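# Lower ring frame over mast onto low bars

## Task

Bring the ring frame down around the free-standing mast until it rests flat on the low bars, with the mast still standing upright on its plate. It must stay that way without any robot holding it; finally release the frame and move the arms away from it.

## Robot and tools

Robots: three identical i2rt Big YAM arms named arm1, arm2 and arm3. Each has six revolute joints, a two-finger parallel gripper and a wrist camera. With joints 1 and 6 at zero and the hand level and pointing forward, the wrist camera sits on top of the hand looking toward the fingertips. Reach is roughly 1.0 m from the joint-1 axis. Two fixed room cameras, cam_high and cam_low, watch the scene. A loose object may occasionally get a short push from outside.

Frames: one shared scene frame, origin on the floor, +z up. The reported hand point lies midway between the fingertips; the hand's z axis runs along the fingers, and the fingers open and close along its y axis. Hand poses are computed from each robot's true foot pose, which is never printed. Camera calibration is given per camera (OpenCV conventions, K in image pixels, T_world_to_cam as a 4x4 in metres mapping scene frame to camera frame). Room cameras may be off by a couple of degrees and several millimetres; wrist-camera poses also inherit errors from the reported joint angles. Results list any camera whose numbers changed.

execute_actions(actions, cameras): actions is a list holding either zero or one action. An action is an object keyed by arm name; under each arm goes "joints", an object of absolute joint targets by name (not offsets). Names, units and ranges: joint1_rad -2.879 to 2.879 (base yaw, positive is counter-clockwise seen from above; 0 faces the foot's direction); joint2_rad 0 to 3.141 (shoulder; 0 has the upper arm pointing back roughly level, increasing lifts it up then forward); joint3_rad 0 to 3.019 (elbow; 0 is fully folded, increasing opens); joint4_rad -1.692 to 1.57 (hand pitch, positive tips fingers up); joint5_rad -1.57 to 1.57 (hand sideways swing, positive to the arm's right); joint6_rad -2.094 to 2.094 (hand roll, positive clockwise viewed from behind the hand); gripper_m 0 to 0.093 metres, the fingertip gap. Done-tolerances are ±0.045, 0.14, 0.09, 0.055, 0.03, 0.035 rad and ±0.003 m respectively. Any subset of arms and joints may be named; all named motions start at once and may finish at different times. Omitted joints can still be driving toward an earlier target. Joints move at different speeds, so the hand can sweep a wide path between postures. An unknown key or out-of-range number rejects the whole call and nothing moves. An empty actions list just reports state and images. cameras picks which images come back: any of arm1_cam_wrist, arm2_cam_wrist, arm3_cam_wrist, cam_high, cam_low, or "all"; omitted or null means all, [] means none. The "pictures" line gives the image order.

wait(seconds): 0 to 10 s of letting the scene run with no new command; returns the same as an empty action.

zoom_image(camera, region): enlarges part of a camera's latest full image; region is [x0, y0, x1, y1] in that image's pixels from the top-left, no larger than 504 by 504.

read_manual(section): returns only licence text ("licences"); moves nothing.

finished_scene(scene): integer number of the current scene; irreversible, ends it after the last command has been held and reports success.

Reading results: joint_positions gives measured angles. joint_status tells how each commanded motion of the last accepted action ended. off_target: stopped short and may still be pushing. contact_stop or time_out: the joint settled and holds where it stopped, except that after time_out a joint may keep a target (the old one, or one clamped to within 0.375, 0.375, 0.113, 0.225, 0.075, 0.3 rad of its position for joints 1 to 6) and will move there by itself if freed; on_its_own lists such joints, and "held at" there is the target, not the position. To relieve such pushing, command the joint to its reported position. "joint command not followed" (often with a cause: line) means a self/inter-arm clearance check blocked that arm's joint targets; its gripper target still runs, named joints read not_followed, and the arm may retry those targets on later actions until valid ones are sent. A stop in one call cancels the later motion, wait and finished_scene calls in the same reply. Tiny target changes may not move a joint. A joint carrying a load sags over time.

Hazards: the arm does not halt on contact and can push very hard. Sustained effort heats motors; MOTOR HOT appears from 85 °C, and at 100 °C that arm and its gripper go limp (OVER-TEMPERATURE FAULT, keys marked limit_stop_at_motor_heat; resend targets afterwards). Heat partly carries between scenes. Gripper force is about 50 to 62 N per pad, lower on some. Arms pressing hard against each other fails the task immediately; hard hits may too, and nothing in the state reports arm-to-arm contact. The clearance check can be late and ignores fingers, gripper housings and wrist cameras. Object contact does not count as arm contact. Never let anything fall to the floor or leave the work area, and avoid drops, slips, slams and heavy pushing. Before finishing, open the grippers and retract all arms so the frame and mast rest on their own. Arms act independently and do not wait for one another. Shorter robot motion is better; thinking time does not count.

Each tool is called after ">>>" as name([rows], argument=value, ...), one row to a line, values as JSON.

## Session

>>> execute_actions(actions=[])

Scene clock: 0.00 s.
arm1.joint_positions: joint1_rad=+0.266 joint2_rad=+0.441 joint3_rad=+1.415 joint4_rad=-1.467 joint5_rad=+0.287 joint6_rad=+0.143 gripper_m=+0.095
arm1.joint_status: not commanded
arm1.hand: x=+1.3037 y=+0.0115 z=+1.3972 quat_wxyz=(-0.030, +0.854, -0.032, -0.519) (m; scene frame)
arm2.joint_positions: joint1_rad=-0.356 joint2_rad=+0.630 joint3_rad=+1.323 joint4_rad=-1.269 joint5_rad=+0.218 joint6_rad=-0.334 gripper_m=+0.095
arm2.joint_status: not commanded
arm2.hand: x=-0.7251 y=+0.9995 z=+1.3449 quat_wxyz=(-0.229, -0.497, -0.721, +0.425) (m; scene frame)
arm3.joint_positions: joint1_rad=-0.465 joint2_rad=+0.529 joint3_rad=+1.372 joint4_rad=-1.520 joint5_rad=+0.077 joint6_rad=+0.004 gripper_m=+0.094
arm3.joint_status: not commanded
arm3.hand: x=-0.5717 y=-1.1769 z=+1.3643 quat_wxyz=(-0.428, +0.224, -0.872, -0.082) (m; scene frame)
pictures: arm1_cam_wrist, arm2_cam_wrist, arm3_cam_wrist, cam_high, cam_low
camera_calibration (this result's frames):
arm1_cam_wrist: T_world_to_cam=[[0.0898155, 0.995641, 0.0251357, -0.162252], [0.889996, -0.0689064, -0.450731, -0.523909], [-0.447035, 0.0628533, -0.892306, 1.95085], [0, 0, 0, 1]] pos_world=[1.35295, 0.00282697, 1.50869]
arm2_cam_wrist: T_world_to_cam=[[-0.906656, -0.138323, 0.398549, -1.06204], [-0.271469, 0.914433, -0.300196, -0.70506], [-0.322922, -0.380368, -0.866626, 1.43839], [0, 0, 0, 1]] pos_world=[-0.689815, 1.04494, 1.45816]
arm3_cam_wrist: T_world_to_cam=[[0.445266, -0.894623, 0.0372469, -0.84969], [-0.859125, -0.438578, -0.263729, -0.64662], [0.252274, 0.08543, -0.963877, 1.68403], [0, 0, 0, 1]] pos_world=[-0.602026, -1.18761, 1.48431]
Images, in order (width x height): arm1_cam_wrist 616x616, arm2_cam_wrist 616x616, arm3_cam_wrist 616x616, cam_high 896x504, cam_low 896x504.

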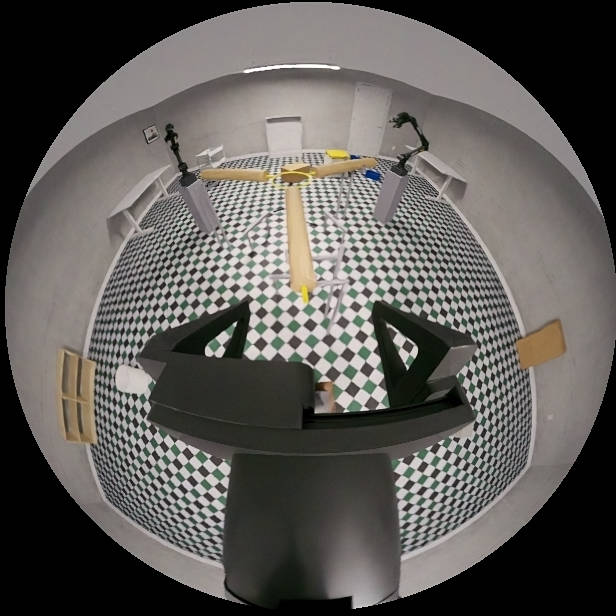

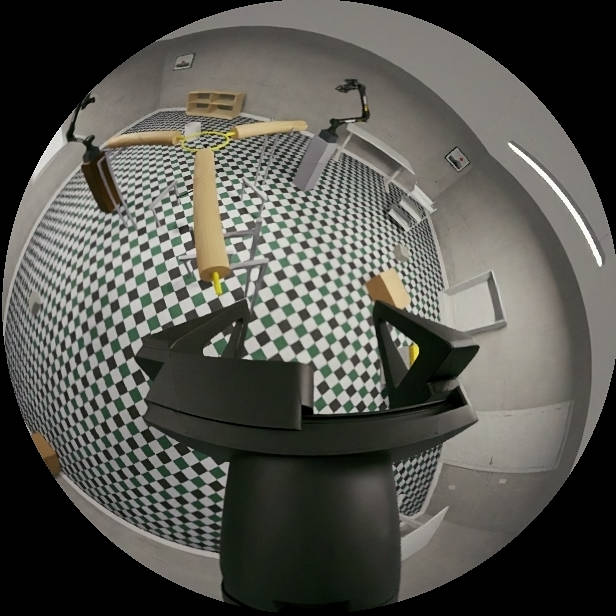

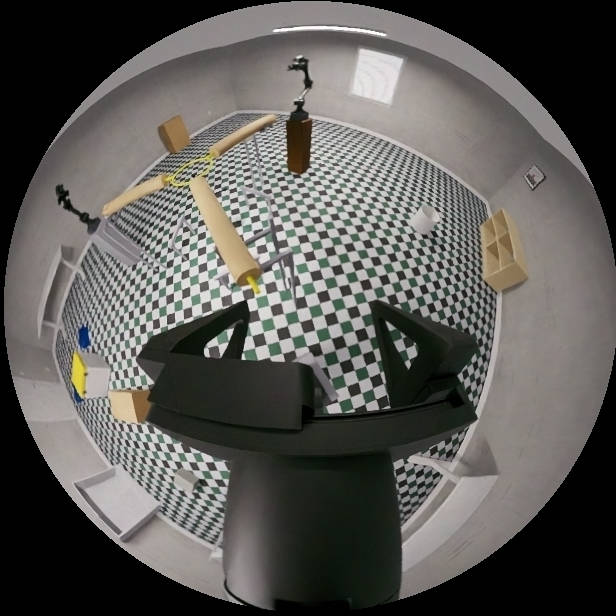

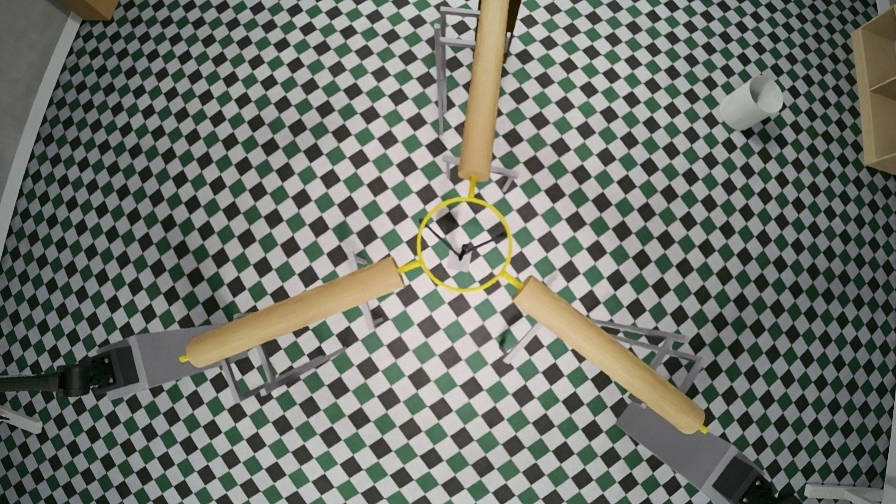

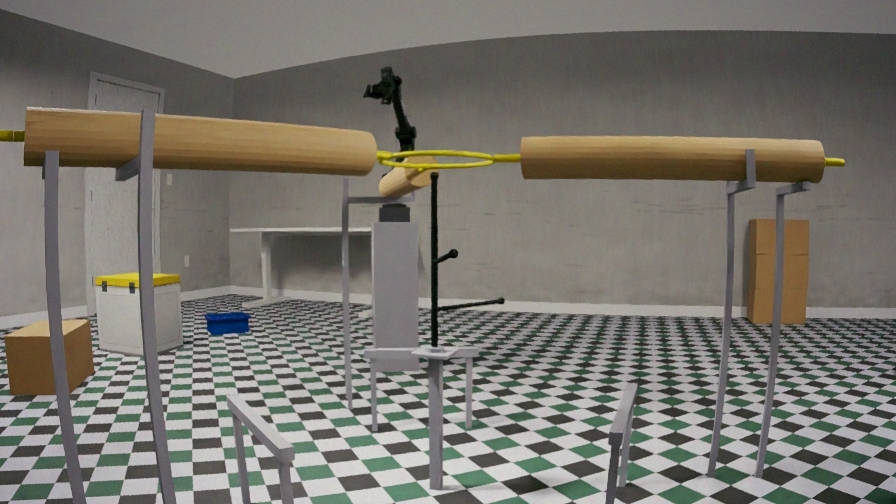

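>>> execute_actions([
  {"arm1":{"joints":{"joint1_rad":0,"joint2_rad":1.515,"joint3_rad":1.275,"joint4_rad":-1.331,"joint5_rad":0,"joint6_rad":0}},"arm2":{"joints":{"joint1_rad":-0.11,"joint2_rad":1.515,"joint3_rad":1.275,"joint4_rad":-1.331,"joint5_rad":0,"joint6_rad":0}},"arm3":{"joints":{"joint1_rad":-0.07,"joint2_rad":1.515,"joint3_rad":1.275,"joint4_rad":-1.331,"joint5_rad":0,"joint6_rad":0}}},
])

>>> zoom_image(camera="cam_high", region=[390, 180, 550, 320])

Scene clock: 1.90 s.
arm1.joint_positions: joint1_rad=+0.008 joint2_rad=+1.525 joint3_rad=+1.261 joint4_rad=-1.341 joint5_rad=+0.003 joint6_rad=+0.009 gripper_m=+0.095
arm1.joint_status: all done
arm1.hand: x=+1.0160 y=+0.0097 z=+1.0045 quat_wxyz=(-0.006, +1.000, -0.016, +0.022) (m; scene frame)
arm2.joint_positions: joint1_rad=-0.114 joint2_rad=+1.515 joint3_rad=+1.268 joint4_rad=-1.321 joint5_rad=+0.003 joint6_rad=-0.014 gripper_m=+0.095
arm2.joint_status: all done
arm2.hand: x=-0.5589 y=+0.8485 z=+0.9966 quat_wxyz=(+0.000, -0.551, -0.835, +0.001) (m; scene frame)
arm3.joint_positions: joint1_rad=-0.076 joint2_rad=+1.519 joint3_rad=+1.267 joint4_rad=-1.343 joint5_rad=+0.003 joint6_rad=+0.004 gripper_m=+0.094
arm3.joint_status: all done
arm3.hand: x=-0.4661 y=-0.9078 z=+1.0244 quat_wxyz=(+0.007, +0.447, -0.894, +0.008) (m; scene frame)
pictures: arm1_cam_wrist, arm2_cam_wrist, arm3_cam_wrist, cam_high, cam_low
camera_calibration (this result's frames):
arm1_cam_wrist: T_world_to_cam=[[0.0277698, 0.999405, 0.0204554, -0.0571021], [0.784702, -0.0344716, 0.618914, -1.41283], [0.619251, -0.00113572, -0.785192, 0.281672], [0, 0, 0, 1]] pos_world=[0.935807, 0.0086856, 1.09675]
arm2_cam_wrist: T_world_to_cam=[[-0.915894, -0.401191, 0.0135329, -0.191765], [-0.31864, 0.747112, 0.583346, -1.3914], [-0.244144, 0.529971, -0.812111, 0.35008], [0, 0, 0, 1]] pos_world=[-0.533521, 0.777063, 1.09856]
arm3_cam_wrist: T_world_to_cam=[[0.787701, -0.615847, 0.0160962, -0.209011], [-0.496497, -0.619144, 0.608402, -1.41583], [-0.364717, -0.48723, -0.793466, 0.324724], [0, 0, 0, 1]] pos_world=[-0.419886, -0.847107, 1.12242]
Images, in order (width x height): arm1_cam_wrist 616x616, arm2_cam_wrist 616x616, arm3_cam_wrist 616x616, cam_high 896x504, cam_low 896x504.

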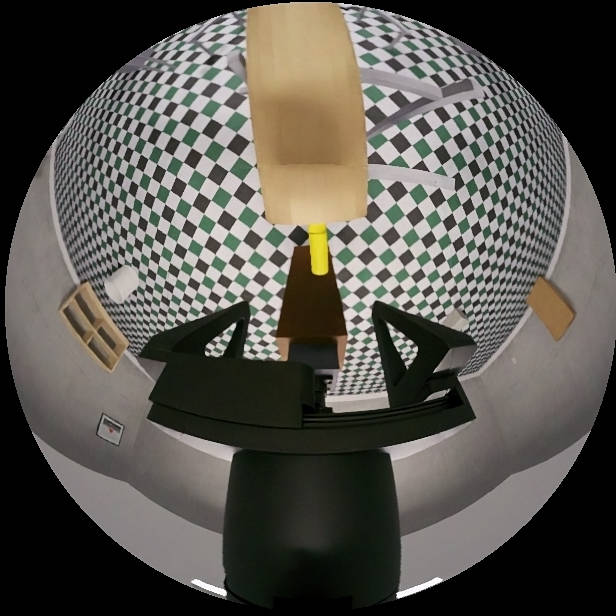

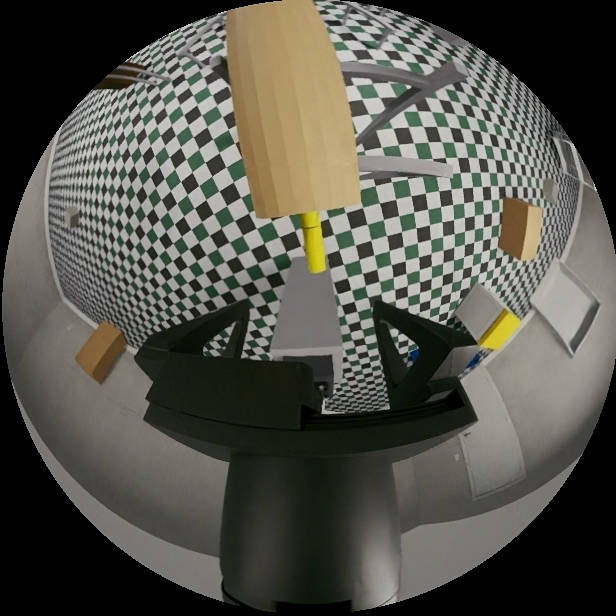

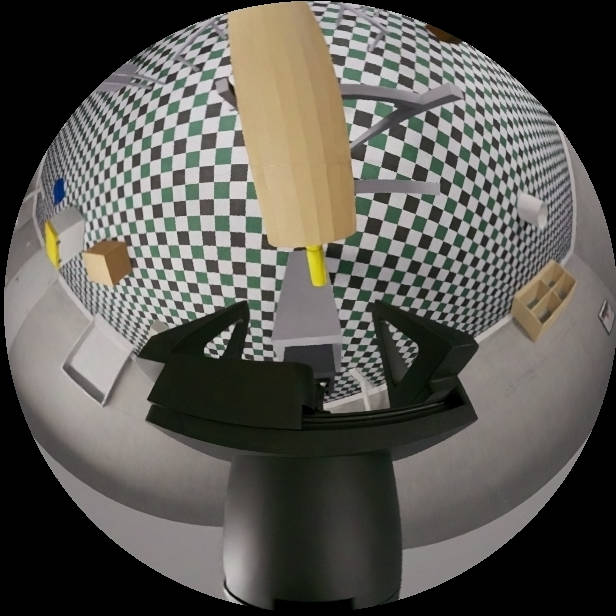

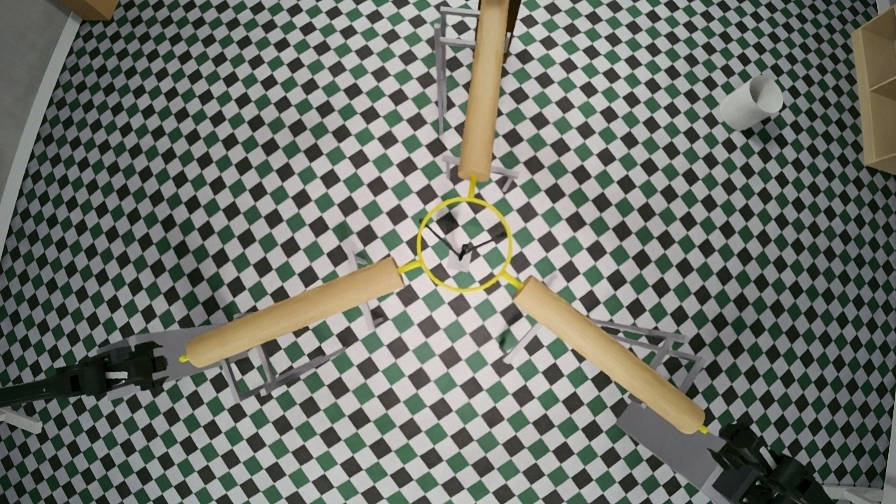

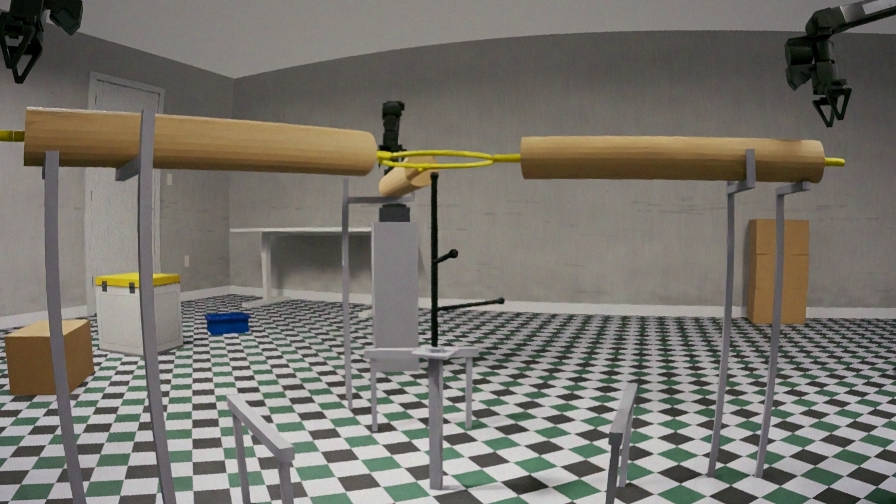

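Region (390, 180, 550, 320) of cam_high's 896x504 image, scaled by 3.150, with more detail than that image has; it fills the top 441 rows of this view, and the rest is white.

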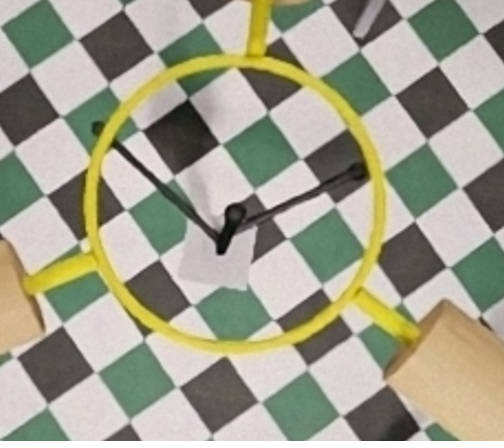

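>>> execute_actions([
  {"arm1":{"joints":{"joint1_rad":-0.02,"joint6_rad":-0.09,"joint3_rad":1.2,"joint4_rad":-1.26}},"arm2":{"joints":{"joint1_rad":-0.125,"joint6_rad":-0.19,"joint3_rad":1.22,"joint4_rad":-1.27}},"arm3":{"joints":{"joint1_rad":-0.095,"joint6_rad":-0.18,"joint3_rad":1.12,"joint4_rad":-1.18}}},
], cameras=[])

>>> execute_actions([
  {"arm1":{"joints":{"joint2_rad":1.648,"joint3_rad":1.074,"joint4_rad":-0.997}},"arm2":{"joints":{"joint2_rad":1.663,"joint3_rad":1.137,"joint4_rad":-1.044}},"arm3":{"joints":{"joint2_rad":1.612,"joint3_rad":0.98,"joint4_rad":-0.94}}},
], cameras=[])

>>> execute_actions([
  {"arm1":{"joints":{"gripper_m":0}},"arm2":{"joints":{"gripper_m":0}},"arm3":{"joints":{"gripper_m":0}}},
])

Scene clock: 3.60 s.
arm1.joint_positions: joint1_rad=-0.012 joint2_rad=+1.525 joint3_rad=+1.190 joint4_rad=-1.275 joint5_rad=+0.002 joint6_rad=-0.081 gripper_m=+0.095
arm1.joint_status: all done
arm1.hand: x=+1.0258 y=+0.0179 z=+0.9786 quat_wxyz=(-0.005, +1.000, +0.019, +0.024) (m; scene frame)
arm2.joint_positions: joint1_rad=-0.114 joint2_rad=+1.513 joint3_rad=+1.220 joint4_rad=-1.281 joint5_rad=+0.003 joint6_rad=-0.176 gripper_m=+0.095
arm2.joint_status: all done
arm2.hand: x=-0.5614 y=+0.8548 z=+0.9802 quat_wxyz=(+0.002, -0.482, -0.876, -0.001) (m; scene frame)
arm3.joint_positions: joint1_rad=-0.081 joint2_rad=+1.512 joint3_rad=+1.114 joint4_rad=-1.196 joint5_rad=+0.003 joint6_rad=-0.171 gripper_m=+0.094
arm3.joint_status: all done
arm3.hand: x=-0.4765 y=-0.9255 z=+0.9716 quat_wxyz=(+0.008, +0.521, -0.853, +0.008) (m; scene frame)
pictures: none
No camera images: the call's "cameras" was empty. Leave "cameras" out to get every camera's image.

Scene clock: 4.67 s.
arm1.joint_positions: joint1_rad=-0.012 joint2_rad=+1.650 joint3_rad=+1.063 joint4_rad=-1.012 joint5_rad=+0.000 joint6_rad=-0.082 gripper_m=+0.095
arm1.joint_status: all done
arm1.hand: x=+1.0195 y=+0.0190 z=+0.8832 quat_wxyz=(-0.004, +1.000, +0.019, +0.019) (m; scene frame)
arm2.joint_positions: joint1_rad=-0.114 joint2_rad=+1.665 joint3_rad=+1.130 joint4_rad=-1.055 joint5_rad=+0.003 joint6_rad=-0.176 gripper_m=+0.095
arm2.joint_status: all done
arm2.hand: x=-0.5552 y=+0.8400 z=+0.8845 quat_wxyz=(+0.008, -0.481, -0.876, -0.006) (m; scene frame)
arm3.joint_positions: joint1_rad=-0.081 joint2_rad=+1.612 joint3_rad=+0.972 joint4_rad=-0.956 joint5_rad=+0.002 joint6_rad=-0.171 gripper_m=+0.094
arm3.joint_status: all done
arm3.hand: x=-0.4809 y=-0.9319 z=+0.8853 quat_wxyz=(+0.009, +0.522, -0.853, +0.008) (m; scene frame)
pictures: none
No camera images: the call's "cameras" was empty. Leave "cameras" out to get every camera's image.

Scene clock: 5.40 s.
arm1.joint_positions: joint1_rad=-0.012 joint2_rad=+1.650 joint3_rad=+1.063 joint4_rad=-1.012 joint5_rad=-0.004 joint6_rad=-0.090 gripper_m=+0.018
arm1.joint_status: gripper_m off_target (ended at +0.018, target +0.000)
arm1.hand: x=+1.0194 y=+0.0181 z=+0.8832 quat_wxyz=(-0.002, +1.000, +0.023, +0.019) (m; scene frame)
arm2.joint_positions: joint1_rad=-0.117 joint2_rad=+1.665 joint3_rad=+1.130 joint4_rad=-1.054 joint5_rad=+0.003 joint6_rad=-0.172 gripper_m=+0.019
arm2.joint_status: gripper_m off_target (ended at +0.019, target +0.000)
arm2.hand: x=-0.5564 y=+0.8392 z=+0.8845 quat_wxyz=(+0.008, -0.485, -0.875, -0.005) (m; scene frame)
arm3.joint_positions: joint1_rad=-0.093 joint2_rad=+1.612 joint3_rad=+0.972 joint4_rad=-0.950 joint5_rad=+0.007 joint6_rad=-0.165 gripper_m=+0.018
arm3.joint_status: gripper_m off_target (ended at +0.018, target +0.000)
arm3.hand: x=-0.4754 y=-0.9342 z=+0.8853 quat_wxyz=(+0.005, +0.514, -0.858, +0.009) (m; scene frame)
pictures: arm1_cam_wrist, arm2_cam_wrist, arm3_cam_wrist, cam_high, cam_low
camera_calibration (this result's frames):
arm1_cam_wrist: T_world_to_cam=[[-0.0515542, 0.998615, 0.010453, 0.0266384], [0.788243, 0.0342622, 0.61441, -1.34102], [0.613201, 0.0399149, -0.788918, 0.193034], [0, 0, 0, 1]] pos_world=[0.940055, 0.0116399, 0.975946]
arm2_cam_wrist: T_world_to_cam=[[-0.843138, -0.537596, 0.0104353, -0.0340781], [-0.425077, 0.678302, 0.599347, -1.33388], [-0.329285, 0.500896, -0.800421, 0.231219], [0, 0, 0, 1]] pos_world=[-0.519598, 0.770639, 0.984887]
arm3_cam_wrist: T_world_to_cam=[[0.872147, -0.488949, 0.0169737, -0.0577502], [-0.398002, -0.688893, 0.605823, -1.3682], [-0.284524, -0.535122, -0.795419, 0.193252], [0, 0, 0, 1]] pos_world=[-0.439195, -0.867366, 0.983584]
Images, in order (width x height): arm1_cam_wrist 616x616, arm2_cam_wrist 616x616, arm3_cam_wrist 616x616, cam_high 896x504, cam_low 896x504.

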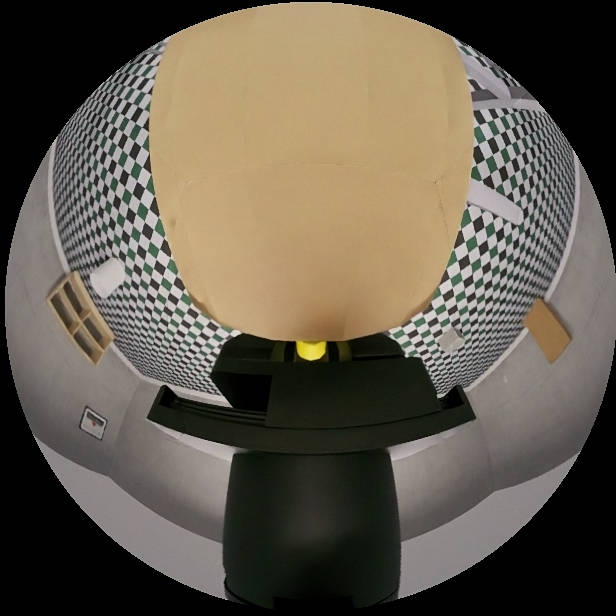

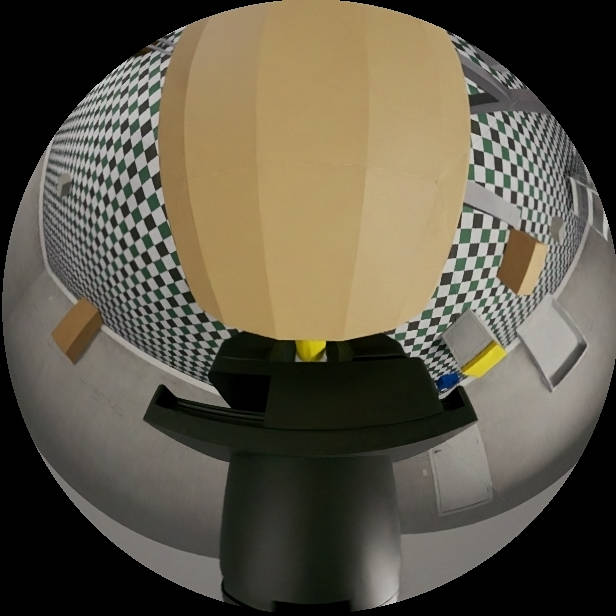

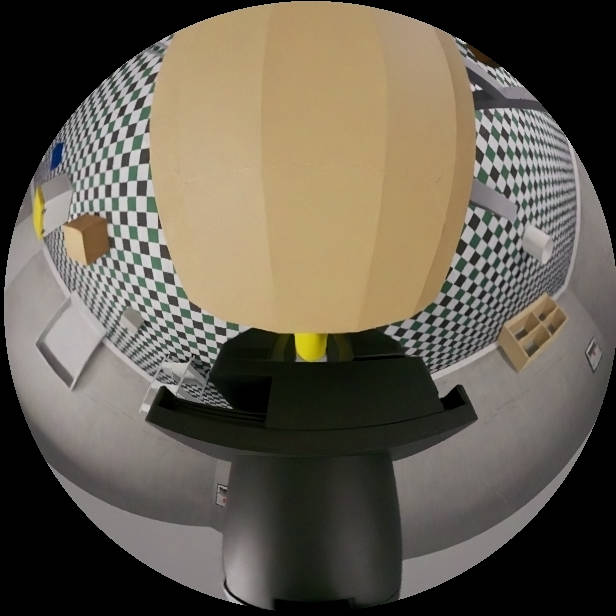

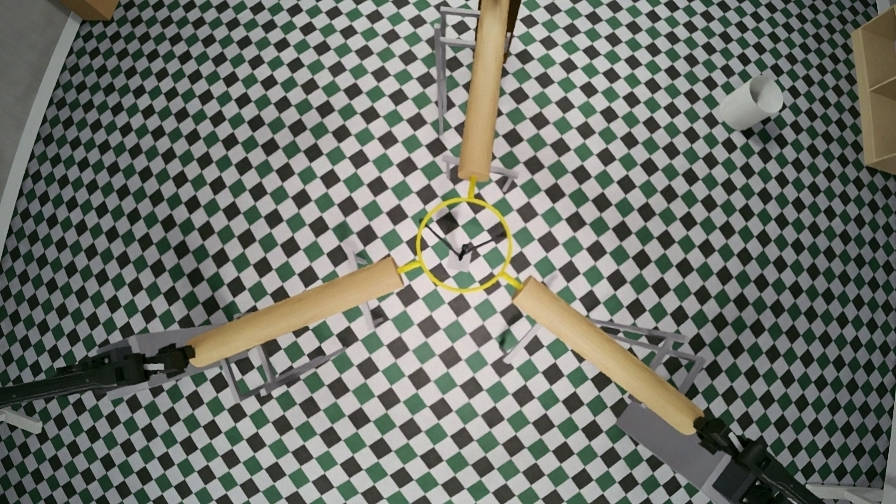

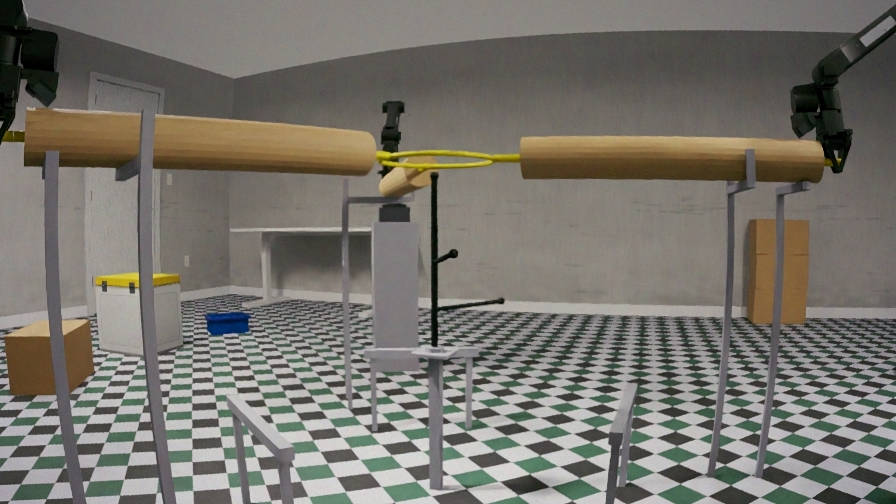

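>>> execute_actions([
  {"arm1":{"joints":{"joint2_rad":1.477,"joint3_rad":1.272,"joint4_rad":-1.29}},"arm2":{"joints":{"joint2_rad":1.529,"joint3_rad":1.354,"joint4_rad":-1.333}},"arm3":{"joints":{"joint2_rad":1.443,"joint3_rad":1.18,"joint4_rad":-1.245}}},
], cameras=["cam_low"])

>>> execute_actions([
  {"arm1":{"joints":{"joint1_rad":0.255,"joint6_rad":0.293,"joint2_rad":1.506,"joint3_rad":1.305,"joint4_rad":-1.294}},"arm2":{"joints":{"joint1_rad":0.143,"joint6_rad":0.192}},"arm3":{"joints":{"joint1_rad":0.193,"joint6_rad":0.223}}},
], cameras=[])

>>> execute_actions([
  {"arm1":{"joints":{"joint1_rad":0.48,"joint6_rad":0.633,"joint2_rad":1.628,"joint3_rad":1.472,"joint4_rad":-1.321}},"arm2":{"joints":{"joint1_rad":0.377,"joint6_rad":0.541,"joint2_rad":1.631,"joint3_rad":1.495,"joint4_rad":-1.356}},"arm3":{"joints":{"joint1_rad":0.445,"joint6_rad":0.59,"joint2_rad":1.551,"joint3_rad":1.319,"joint4_rad":-1.26}}},
], cameras=["cam_low","cam_high"])

Scene clock: 7.47 s.
arm1.joint_positions: joint1_rad=-0.012 joint2_rad=+1.494 joint3_rad=+1.215 joint4_rad=-1.285 joint5_rad=+0.001 joint6_rad=-0.091 gripper_m=+0.018
arm1.joint_status: all done
arm1.hand: x=+1.0194 y=+0.0178 z=+1.0004 quat_wxyz=(-0.005, +1.000, +0.024, +0.001) (m; scene frame)
arm2.joint_positions: joint1_rad=-0.119 joint2_rad=+1.533 joint3_rad=+1.299 joint4_rad=-1.335 joint5_rad=+0.000 joint6_rad=-0.172 gripper_m=+0.019
arm2.joint_status: all done
arm2.hand: x=-0.5571 y=+0.8405 z=+1.0008 quat_wxyz=(-0.001, -0.485, -0.874, +0.000) (m; scene frame)
arm3.joint_positions: joint1_rad=-0.093 joint2_rad=+1.451 joint3_rad=+1.118 joint4_rad=-1.236 joint5_rad=+0.004 joint6_rad=-0.165 gripper_m=+0.018
arm3.joint_status: all done
arm3.hand: x=-0.4776 y=-0.9352 z=+0.9971 quat_wxyz=(-0.004, +0.514, -0.858, +0.003) (m; scene frame)
pictures: cam_low
Images, in order (width x height): cam_low 896x504.

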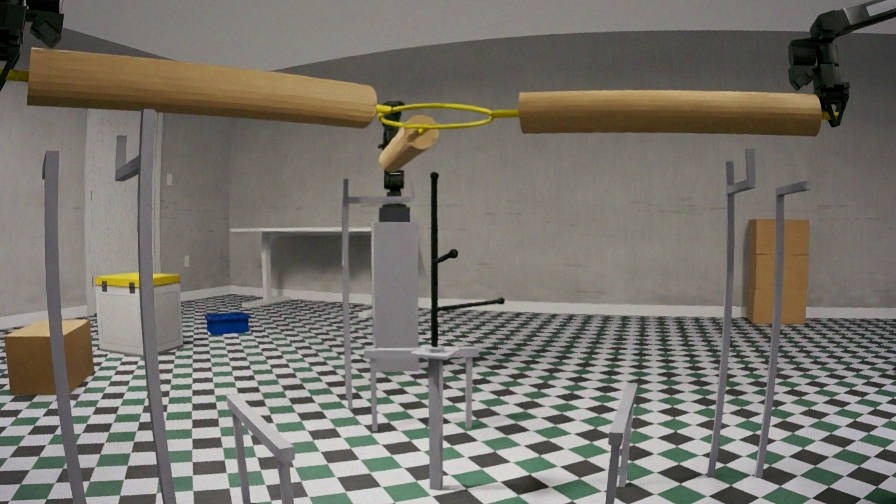

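Scene clock: 8.47 s.
arm1.joint_positions: joint1_rad=+0.254 joint2_rad=+1.524 joint3_rad=+1.248 joint4_rad=-1.294 joint5_rad=+0.000 joint6_rad=+0.284 gripper_m=+0.018
arm1.joint_status: all done
arm1.hand: x=+1.0194 y=-0.0980 z=+0.9988 quat_wxyz=(-0.005, +1.000, -0.031, +0.004) (m; scene frame)
arm2.joint_positions: joint1_rad=+0.137 joint2_rad=+1.536 joint3_rad=+1.301 joint4_rad=-1.326 joint5_rad=+0.002 joint6_rad=+0.196 gripper_m=+0.019
arm2.joint_status: all done
arm2.hand: x=-0.4564 y=+0.8938 z=+1.0007 quat_wxyz=(-0.004, -0.534, -0.846, +0.002) (m; scene frame)
arm3.joint_positions: joint1_rad=+0.186 joint2_rad=+1.453 joint3_rad=+1.130 joint4_rad=-1.243 joint5_rad=+0.001 joint6_rad=+0.225 gripper_m=+0.018
arm3.joint_status: all done
arm3.hand: x=-0.5749 y=-0.8766 z=+0.9997 quat_wxyz=(-0.004, +0.465, -0.885, +0.001) (m; scene frame)
pictures: none
No camera images: the call's "cameras" was empty. Leave "cameras" out to get every camera's image.

Scene clock: 9.53 s.
arm1.joint_positions: joint1_rad=+0.480 joint2_rad=+1.667 joint3_rad=+1.407 joint4_rad=-1.324 joint5_rad=-0.007 joint6_rad=+0.624 gripper_m=+0.018
arm1.joint_status: all done
arm1.hand: x=+1.0058 y=-0.2150 z=+0.9926 quat_wxyz=(-0.006, +0.996, -0.088, +0.012) (m; scene frame)
arm2.joint_positions: joint1_rad=+0.369 joint2_rad=+1.652 joint3_rad=+1.436 joint4_rad=-1.354 joint5_rad=+0.000 joint6_rad=+0.542 gripper_m=+0.019
arm2.joint_status: all done
arm2.hand: x=-0.3473 y=+0.9379 z=+0.9990 quat_wxyz=(+0.000, -0.581, -0.814, -0.001) (m; scene frame)
arm3.joint_positions: joint1_rad=+0.434 joint2_rad=+1.577 joint3_rad=+1.267 joint4_rad=-1.262 joint5_rad=-0.002 joint6_rad=+0.589 gripper_m=+0.018
arm3.joint_status: all done
arm3.hand: x=-0.6672 y=-0.8038 z=+0.9981 quat_wxyz=(-0.001, +0.414, -0.910, +0.002) (m; scene frame)
pictures: cam_high, cam_low
Images, in order (width x height): cam_high 896x504, cam_low 896x504.

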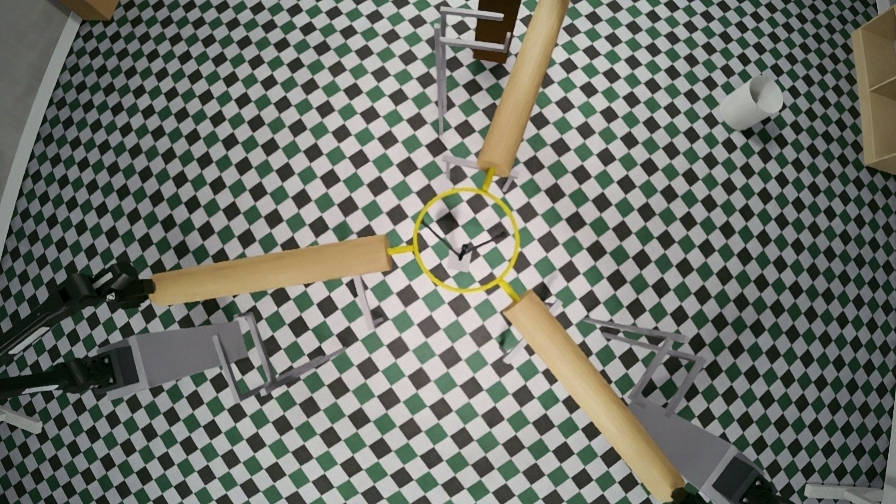

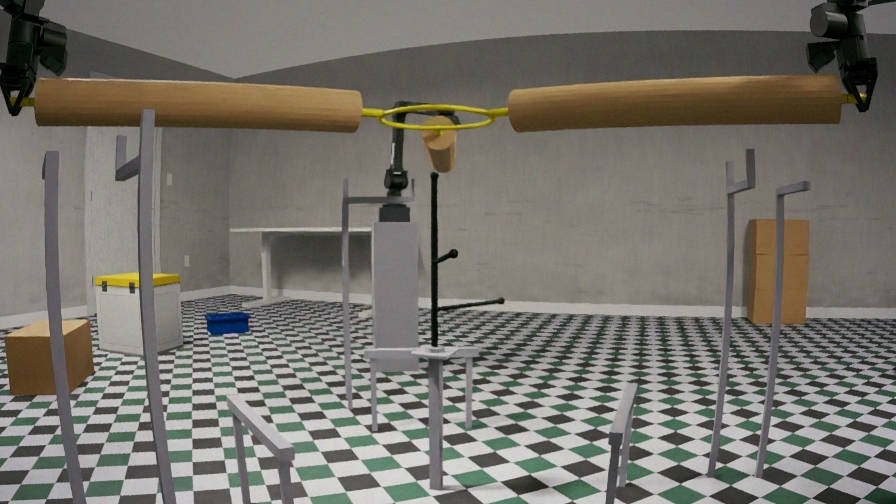

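>>> execute_actions([
  {"arm1":{"joints":{"joint2_rad":1.766,"joint3_rad":1.246,"joint4_rad":-0.975}},"arm2":{"joints":{"joint2_rad":1.758,"joint3_rad":1.255,"joint4_rad":-1.007}},"arm3":{"joints":{"joint2_rad":1.717,"joint3_rad":1.103,"joint4_rad":-0.896}}},
], cameras=[])

>>> execute_actions([
  {"arm1":{"joints":{"joint2_rad":2.001,"joint3_rad":1.174,"joint4_rad":-0.675}},"arm2":{"joints":{"joint2_rad":1.984,"joint3_rad":1.171,"joint4_rad":-0.703}},"arm3":{"joints":{"joint2_rad":1.983,"joint3_rad":1.042,"joint4_rad":-0.576}}},
], cameras=[])

>>> execute_actions([
  {"arm1":{"joints":{"joint1_rad":0.661,"joint6_rad":0.814,"joint2_rad":2.033,"joint3_rad":1.183,"joint4_rad":-0.654}},"arm2":{"joints":{"joint1_rad":0.325,"joint6_rad":0.489,"joint2_rad":2.166,"joint3_rad":1.488,"joint4_rad":-0.828}},"arm3":{"joints":{"joint1_rad":0.302,"joint6_rad":0.447,"joint2_rad":1.93,"joint3_rad":0.83,"joint4_rad":-0.444}}},
], cameras=["cam_low","cam_high"])

>>> zoom_image(camera="cam_high", region=[390, 180, 550, 320])

Scene clock: 11.63 s.
arm1.joint_positions: joint1_rad=+0.481 joint2_rad=+1.824 joint3_rad=+1.227 joint4_rad=-0.987 joint5_rad=-0.006 joint6_rad=+0.626 gripper_m=+0.018
arm1.joint_status: all done
arm1.hand: x=+1.0041 y=-0.2158 z=+0.8550 quat_wxyz=(-0.006, +0.996, -0.088, +0.011) (m; scene frame)
arm2.joint_positions: joint1_rad=+0.368 joint2_rad=+1.791 joint3_rad=+1.240 joint4_rad=-1.019 joint5_rad=+0.000 joint6_rad=+0.544 gripper_m=+0.019
arm2.joint_status: all done
arm2.hand: x=-0.3451 y=+0.9359 z=+0.8633 quat_wxyz=(+0.000, -0.582, -0.813, -0.001) (m; scene frame)
arm3.joint_positions: joint1_rad=+0.435 joint2_rad=+1.752 joint3_rad=+1.095 joint4_rad=-0.913 joint5_rad=+0.000 joint6_rad=+0.591 gripper_m=+0.018
arm3.joint_status: all done
arm3.hand: x=-0.6660 y=-0.8003 z=+0.8633 quat_wxyz=(-0.003, +0.413, -0.911, +0.002) (m; scene frame)
pictures: none
No camera images: the call's "cameras" was empty. Leave "cameras" out to get every camera's image.

Scene clock: 12.70 s.
arm1.joint_positions: joint1_rad=+0.481 joint2_rad=+2.055 joint3_rad=+1.162 joint4_rad=-0.677 joint5_rad=-0.003 joint6_rad=+0.626 gripper_m=+0.018
arm1.joint_status: all done
arm1.hand: x=+1.0029 y=-0.2151 z=+0.7259 quat_wxyz=(-0.004, +0.996, -0.088, +0.005) (m; scene frame)
arm2.joint_positions: joint1_rad=+0.368 joint2_rad=+2.017 joint3_rad=+1.159 joint4_rad=-0.707 joint5_rad=+0.003 joint6_rad=+0.544 gripper_m=+0.019
arm2.joint_status: all done
arm2.hand: x=-0.3444 y=+0.9350 z=+0.7322 quat_wxyz=(-0.003, -0.582, -0.813, +0.001) (m; scene frame)
arm3.joint_positions: joint1_rad=+0.436 joint2_rad=+2.014 joint3_rad=+1.039 joint4_rad=-0.585 joint5_rad=+0.002 joint6_rad=+0.591 gripper_m=+0.018
arm3.joint_status: all done
arm3.hand: x=-0.6647 y=-0.7973 z=+0.7331 quat_wxyz=(-0.006, +0.413, -0.911, -0.002) (m; scene frame)
pictures: none
No camera images: the call's "cameras" was empty. Leave "cameras" out to get every camera's image.

Scene clock: 13.73 s.
arm1.joint_positions: joint1_rad=+0.668 joint2_rad=+2.055 joint3_rad=+1.159 joint4_rad=-0.663 joint5_rad=-0.005 joint6_rad=+0.813 gripper_m=+0.018
arm1.joint_status: all done
arm1.hand: x=+1.0495 y=-0.2960 z=+0.7248 quat_wxyz=(+0.000, +0.996, -0.088, +0.001) (m; scene frame)
arm2.joint_positions: joint1_rad=+0.315 joint2_rad=+2.178 joint3_rad=+1.448 joint4_rad=-0.815 joint5_rad=+0.003 joint6_rad=+0.492 gripper_m=+0.019
arm2.joint_status: all done
arm2.hand: x=-0.2987 y=+0.8561 z=+0.7258 quat_wxyz=(-0.012, -0.583, -0.813, +0.002) (m; scene frame)
arm3.joint_positions: joint1_rad=+0.297 joint2_rad=+1.947 joint3_rad=+0.830 joint4_rad=-0.447 joint5_rad=+0.001 joint6_rad=+0.455 gripper_m=+0.018
arm3.joint_status: all done
arm3.hand: x=-0.6198 y=-0.8766 z=+0.7208 quat_wxyz=(-0.005, +0.412, -0.911, -0.001) (m; scene frame)
pictures: cam_high, cam_low
Images, in order (width x height): cam_high 896x504, cam_low 896x504.

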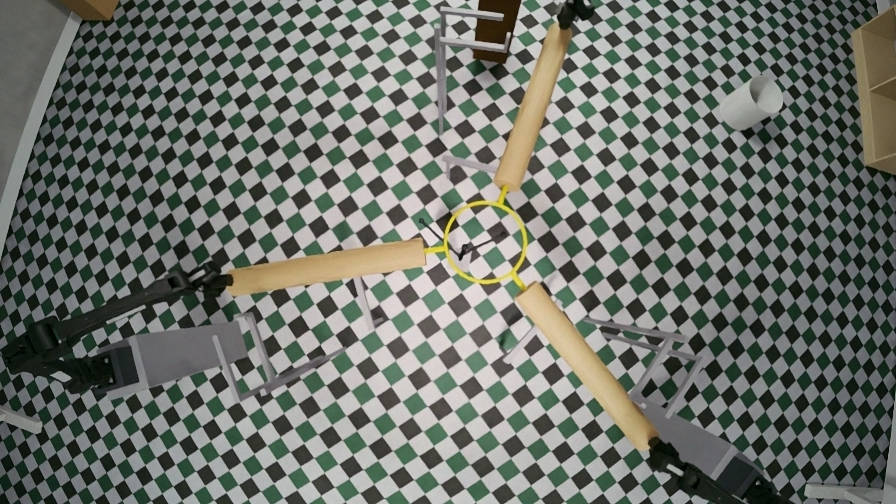

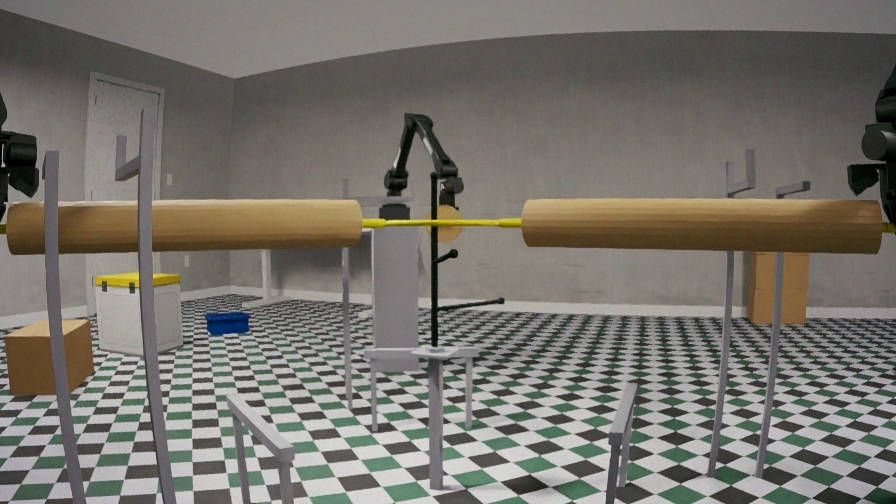

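Region (390, 180, 550, 320) of cam_high's 896x504 image, scaled by 3.150, with more detail than that image has; it fills the top 441 rows of this view, and the rest is white.

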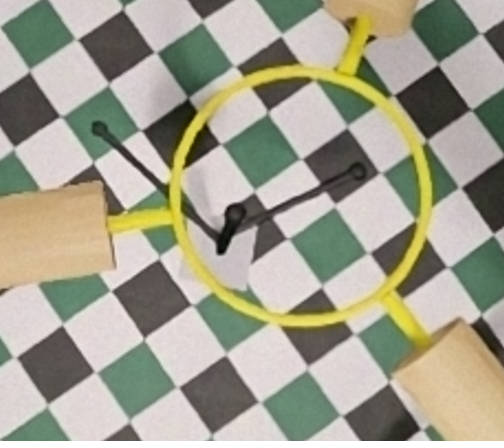

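>>> execute_actions([
  {"arm1":{"joints":{"joint2_rad":2.213,"joint3_rad":1.199,"joint4_rad":-0.499}},"arm2":{"joints":{"joint2_rad":2.317,"joint3_rad":1.497,"joint4_rad":-0.693}},"arm3":{"joints":{"joint2_rad":2.161,"joint3_rad":0.862,"joint4_rad":-0.25}}},
], cameras=[])

>>> execute_actions([
  {"arm1":{"joints":{"joint2_rad":2.393,"joint3_rad":1.257,"joint4_rad":-0.382}},"arm2":{"joints":{"joint2_rad":2.474,"joint3_rad":1.549,"joint4_rad":-0.591}},"arm3":{"joints":{"joint2_rad":2.379,"joint3_rad":0.938,"joint4_rad":-0.11}}},
], cameras=["cam_low"])

>>> execute_actions([
  {"arm1":{"joints":{"joint1_rad":0.512,"joint6_rad":0.665,"joint2_rad":2.352,"joint3_rad":1.099,"joint4_rad":-0.272}},"arm2":{"joints":{"joint1_rad":0.449,"joint6_rad":0.613,"joint2_rad":2.41,"joint3_rad":1.36,"joint4_rad":-0.476}},"arm3":{"joints":{"joint1_rad":0.341,"joint6_rad":0.486,"joint2_rad":2.426,"joint3_rad":1.187,"joint4_rad":-0.305}}},
], cameras=[])

>>> execute_actions([
  {"arm1":{"joints":{"joint1_rad":0.332,"joint6_rad":0.485,"joint2_rad":2.331,"joint3_rad":0.99,"joint4_rad":-0.189}},"arm2":{"joints":{"joint1_rad":0.596,"joint6_rad":0.76,"joint2_rad":2.365,"joint3_rad":1.219,"joint4_rad":-0.385}},"arm3":{"joints":{"joint1_rad":0.367,"joint6_rad":0.512,"joint2_rad":2.511,"joint3_rad":1.481,"joint4_rad":-0.501}}},
], cameras=["cam_low","cam_high"])

>>> zoom_image(camera="cam_high", region=[390, 180, 550, 320])

Scene clock: 15.57 s.
arm1.joint_positions: joint1_rad=+0.659 joint2_rad=+2.252 joint3_rad=+1.180 joint4_rad=-0.494 joint5_rad=-0.002 joint6_rad=+0.803 gripper_m=+0.018
arm1.joint_status: all done
arm1.hand: x=+1.0494 y=-0.2899 z=+0.6358 quat_wxyz=(-0.003, +0.996, -0.087, +0.003) (m; scene frame)
arm2.joint_positions: joint1_rad=+0.316 joint2_rad=+2.341 joint3_rad=+1.463 joint4_rad=-0.681 joint5_rad=+0.009 joint6_rad=+0.493 gripper_m=+0.019
arm2.joint_status: all done
arm2.hand: x=-0.3010 y=+0.8582 z=+0.6392 quat_wxyz=(-0.005, -0.582, -0.813, +0.004) (m; scene frame)
arm3.joint_positions: joint1_rad=+0.297 joint2_rad=+2.176 joint3_rad=+0.871 joint4_rad=-0.251 joint5_rad=+0.001 joint6_rad=+0.452 gripper_m=+0.018
arm3.joint_status: all done
arm3.hand: x=-0.6183 y=-0.8728 z=+0.6412 quat_wxyz=(-0.008, +0.413, -0.911, -0.004) (m; scene frame)
pictures: none
No camera images: the call's "cameras" was empty. Leave "cameras" out to get every camera's image.

Scene clock: 16.50 s.
arm1.joint_positions: joint1_rad=+0.659 joint2_rad=+2.430 joint3_rad=+1.244 joint4_rad=-0.380 joint5_rad=-0.002 joint6_rad=+0.802 gripper_m=+0.018
arm1.joint_status: all done
arm1.hand: x=+1.0495 y=-0.2894 z=+0.5618 quat_wxyz=(-0.002, +0.996, -0.087, +0.003) (m; scene frame)
arm2.joint_positions: joint1_rad=+0.317 joint2_rad=+2.494 joint3_rad=+1.519 joint4_rad=-0.583 joint5_rad=+0.007 joint6_rad=+0.493 gripper_m=+0.019
arm2.joint_status: all done
arm2.hand: x=-0.2998 y=+0.8581 z=+0.5668 quat_wxyz=(-0.006, -0.582, -0.813, +0.003) (m; scene frame)
arm3.joint_positions: joint1_rad=+0.297 joint2_rad=+2.391 joint3_rad=+0.950 joint4_rad=-0.113 joint5_rad=+0.001 joint6_rad=+0.452 gripper_m=+0.018
arm3.joint_status: all done
arm3.hand: x=-0.6175 y=-0.8715 z=+0.5667 quat_wxyz=(-0.009, +0.413, -0.911, -0.004) (m; scene frame)
pictures: cam_low
Images, in order (width x height): cam_low 896x504.

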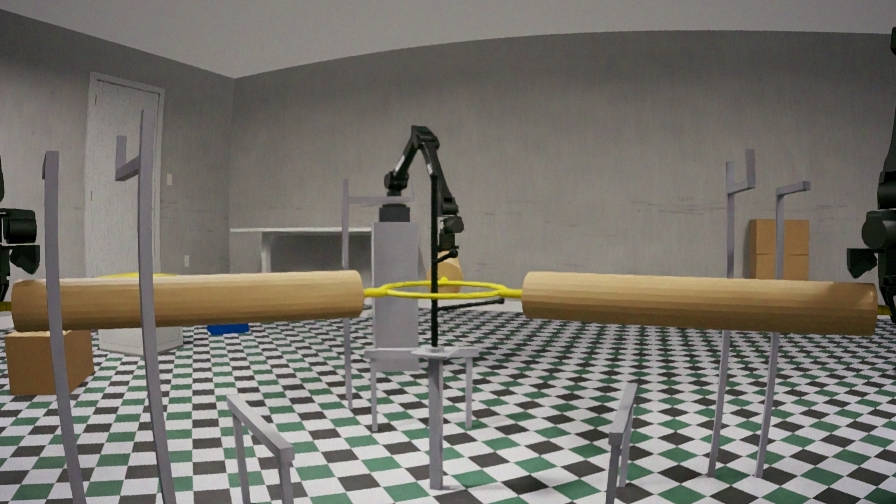

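Scene clock: 17.53 s.
arm1.joint_positions: joint1_rad=+0.505 joint2_rad=+2.387 joint3_rad=+1.088 joint4_rad=-0.275 joint5_rad=+0.000 joint6_rad=+0.650 gripper_m=+0.018
arm1.joint_status: all done
arm1.hand: x=+1.0553 y=-0.2004 z=+0.5626 quat_wxyz=(-0.006, +0.996, -0.088, +0.005) (m; scene frame)
arm2.joint_positions: joint1_rad=+0.452 joint2_rad=+2.433 joint3_rad=+1.350 joint4_rad=-0.483 joint5_rad=+0.009 joint6_rad=+0.628 gripper_m=+0.019
arm2.joint_status: all done
arm2.hand: x=-0.2902 y=+0.9471 z=+0.5659 quat_wxyz=(-0.002, -0.582, -0.813, +0.004) (m; scene frame)
arm3.joint_positions: joint1_rad=+0.329 joint2_rad=+2.430 joint3_rad=+1.191 joint4_rad=-0.286 joint5_rad=+0.000 joint6_rad=+0.485 gripper_m=+0.018
arm3.joint_status: all done
arm3.hand: x=-0.6096 y=-0.7811 z=+0.5716 quat_wxyz=(-0.017, +0.413, -0.910, -0.016) (m; scene frame)
pictures: none
No camera images: the call's "cameras" was empty. Leave "cameras" out to get every camera's image.

Scene clock: 18.57 s.
arm1.joint_positions: joint1_rad=+0.326 joint2_rad=+2.365 joint3_rad=+0.986 joint4_rad=-0.192 joint5_rad=-0.001 joint6_rad=+0.470 gripper_m=+0.018
arm1.joint_status: all done
arm1.hand: x=+1.0578 y=-0.1164 z=+0.5636 quat_wxyz=(-0.005, +0.996, -0.088, +0.004) (m; scene frame)
arm2.joint_positions: joint1_rad=+0.596 joint2_rad=+2.383 joint3_rad=+1.212 joint4_rad=-0.392 joint5_rad=+0.012 joint6_rad=+0.771 gripper_m=+0.019
arm2.joint_status: all done
arm2.hand: x=-0.2858 y=+1.0301 z=+0.5682 quat_wxyz=(-0.004, -0.582, -0.813, +0.004) (m; scene frame)
arm3.joint_positions: joint1_rad=+0.355 joint2_rad=+2.516 joint3_rad=+1.469 joint4_rad=-0.481 joint5_rad=+0.000 joint6_rad=+0.510 gripper_m=+0.018
arm3.joint_status: all done
arm3.hand: x=-0.6052 y=-0.6986 z=+0.5726 quat_wxyz=(-0.015, +0.413, -0.910, -0.015) (m; scene frame)
pictures: cam_high, cam_low
Images, in order (width x height): cam_high 896x504, cam_low 896x504.

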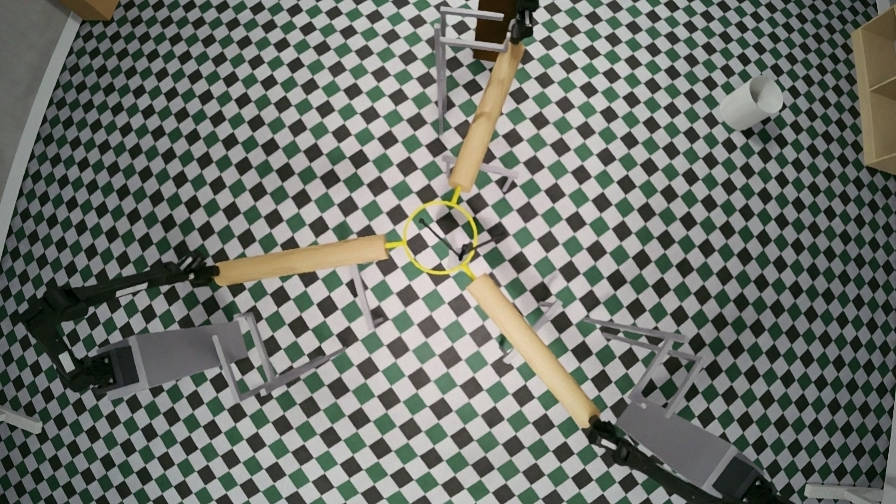

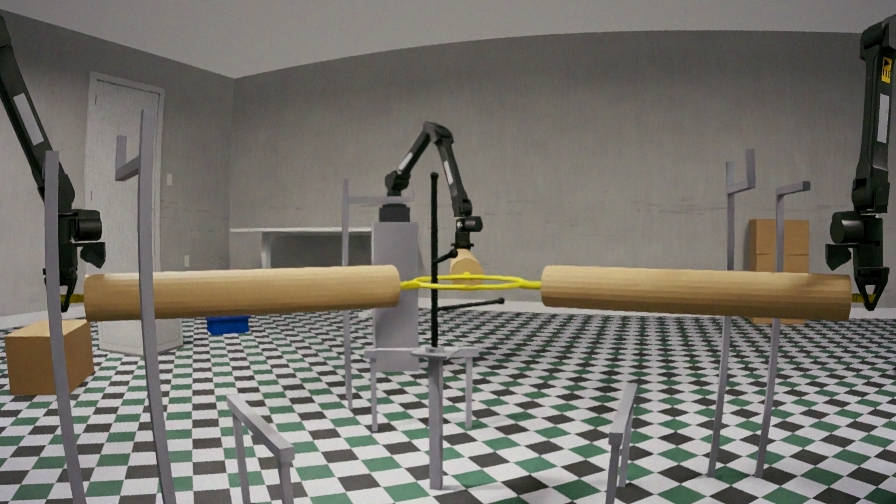

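Region (390, 180, 550, 320) of cam_high's 896x504 image, scaled by 3.150, with more detail than that image has; it fills the top 441 rows of this view, and the rest is white.

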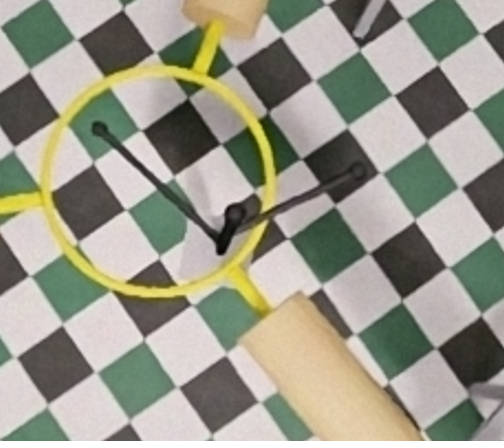

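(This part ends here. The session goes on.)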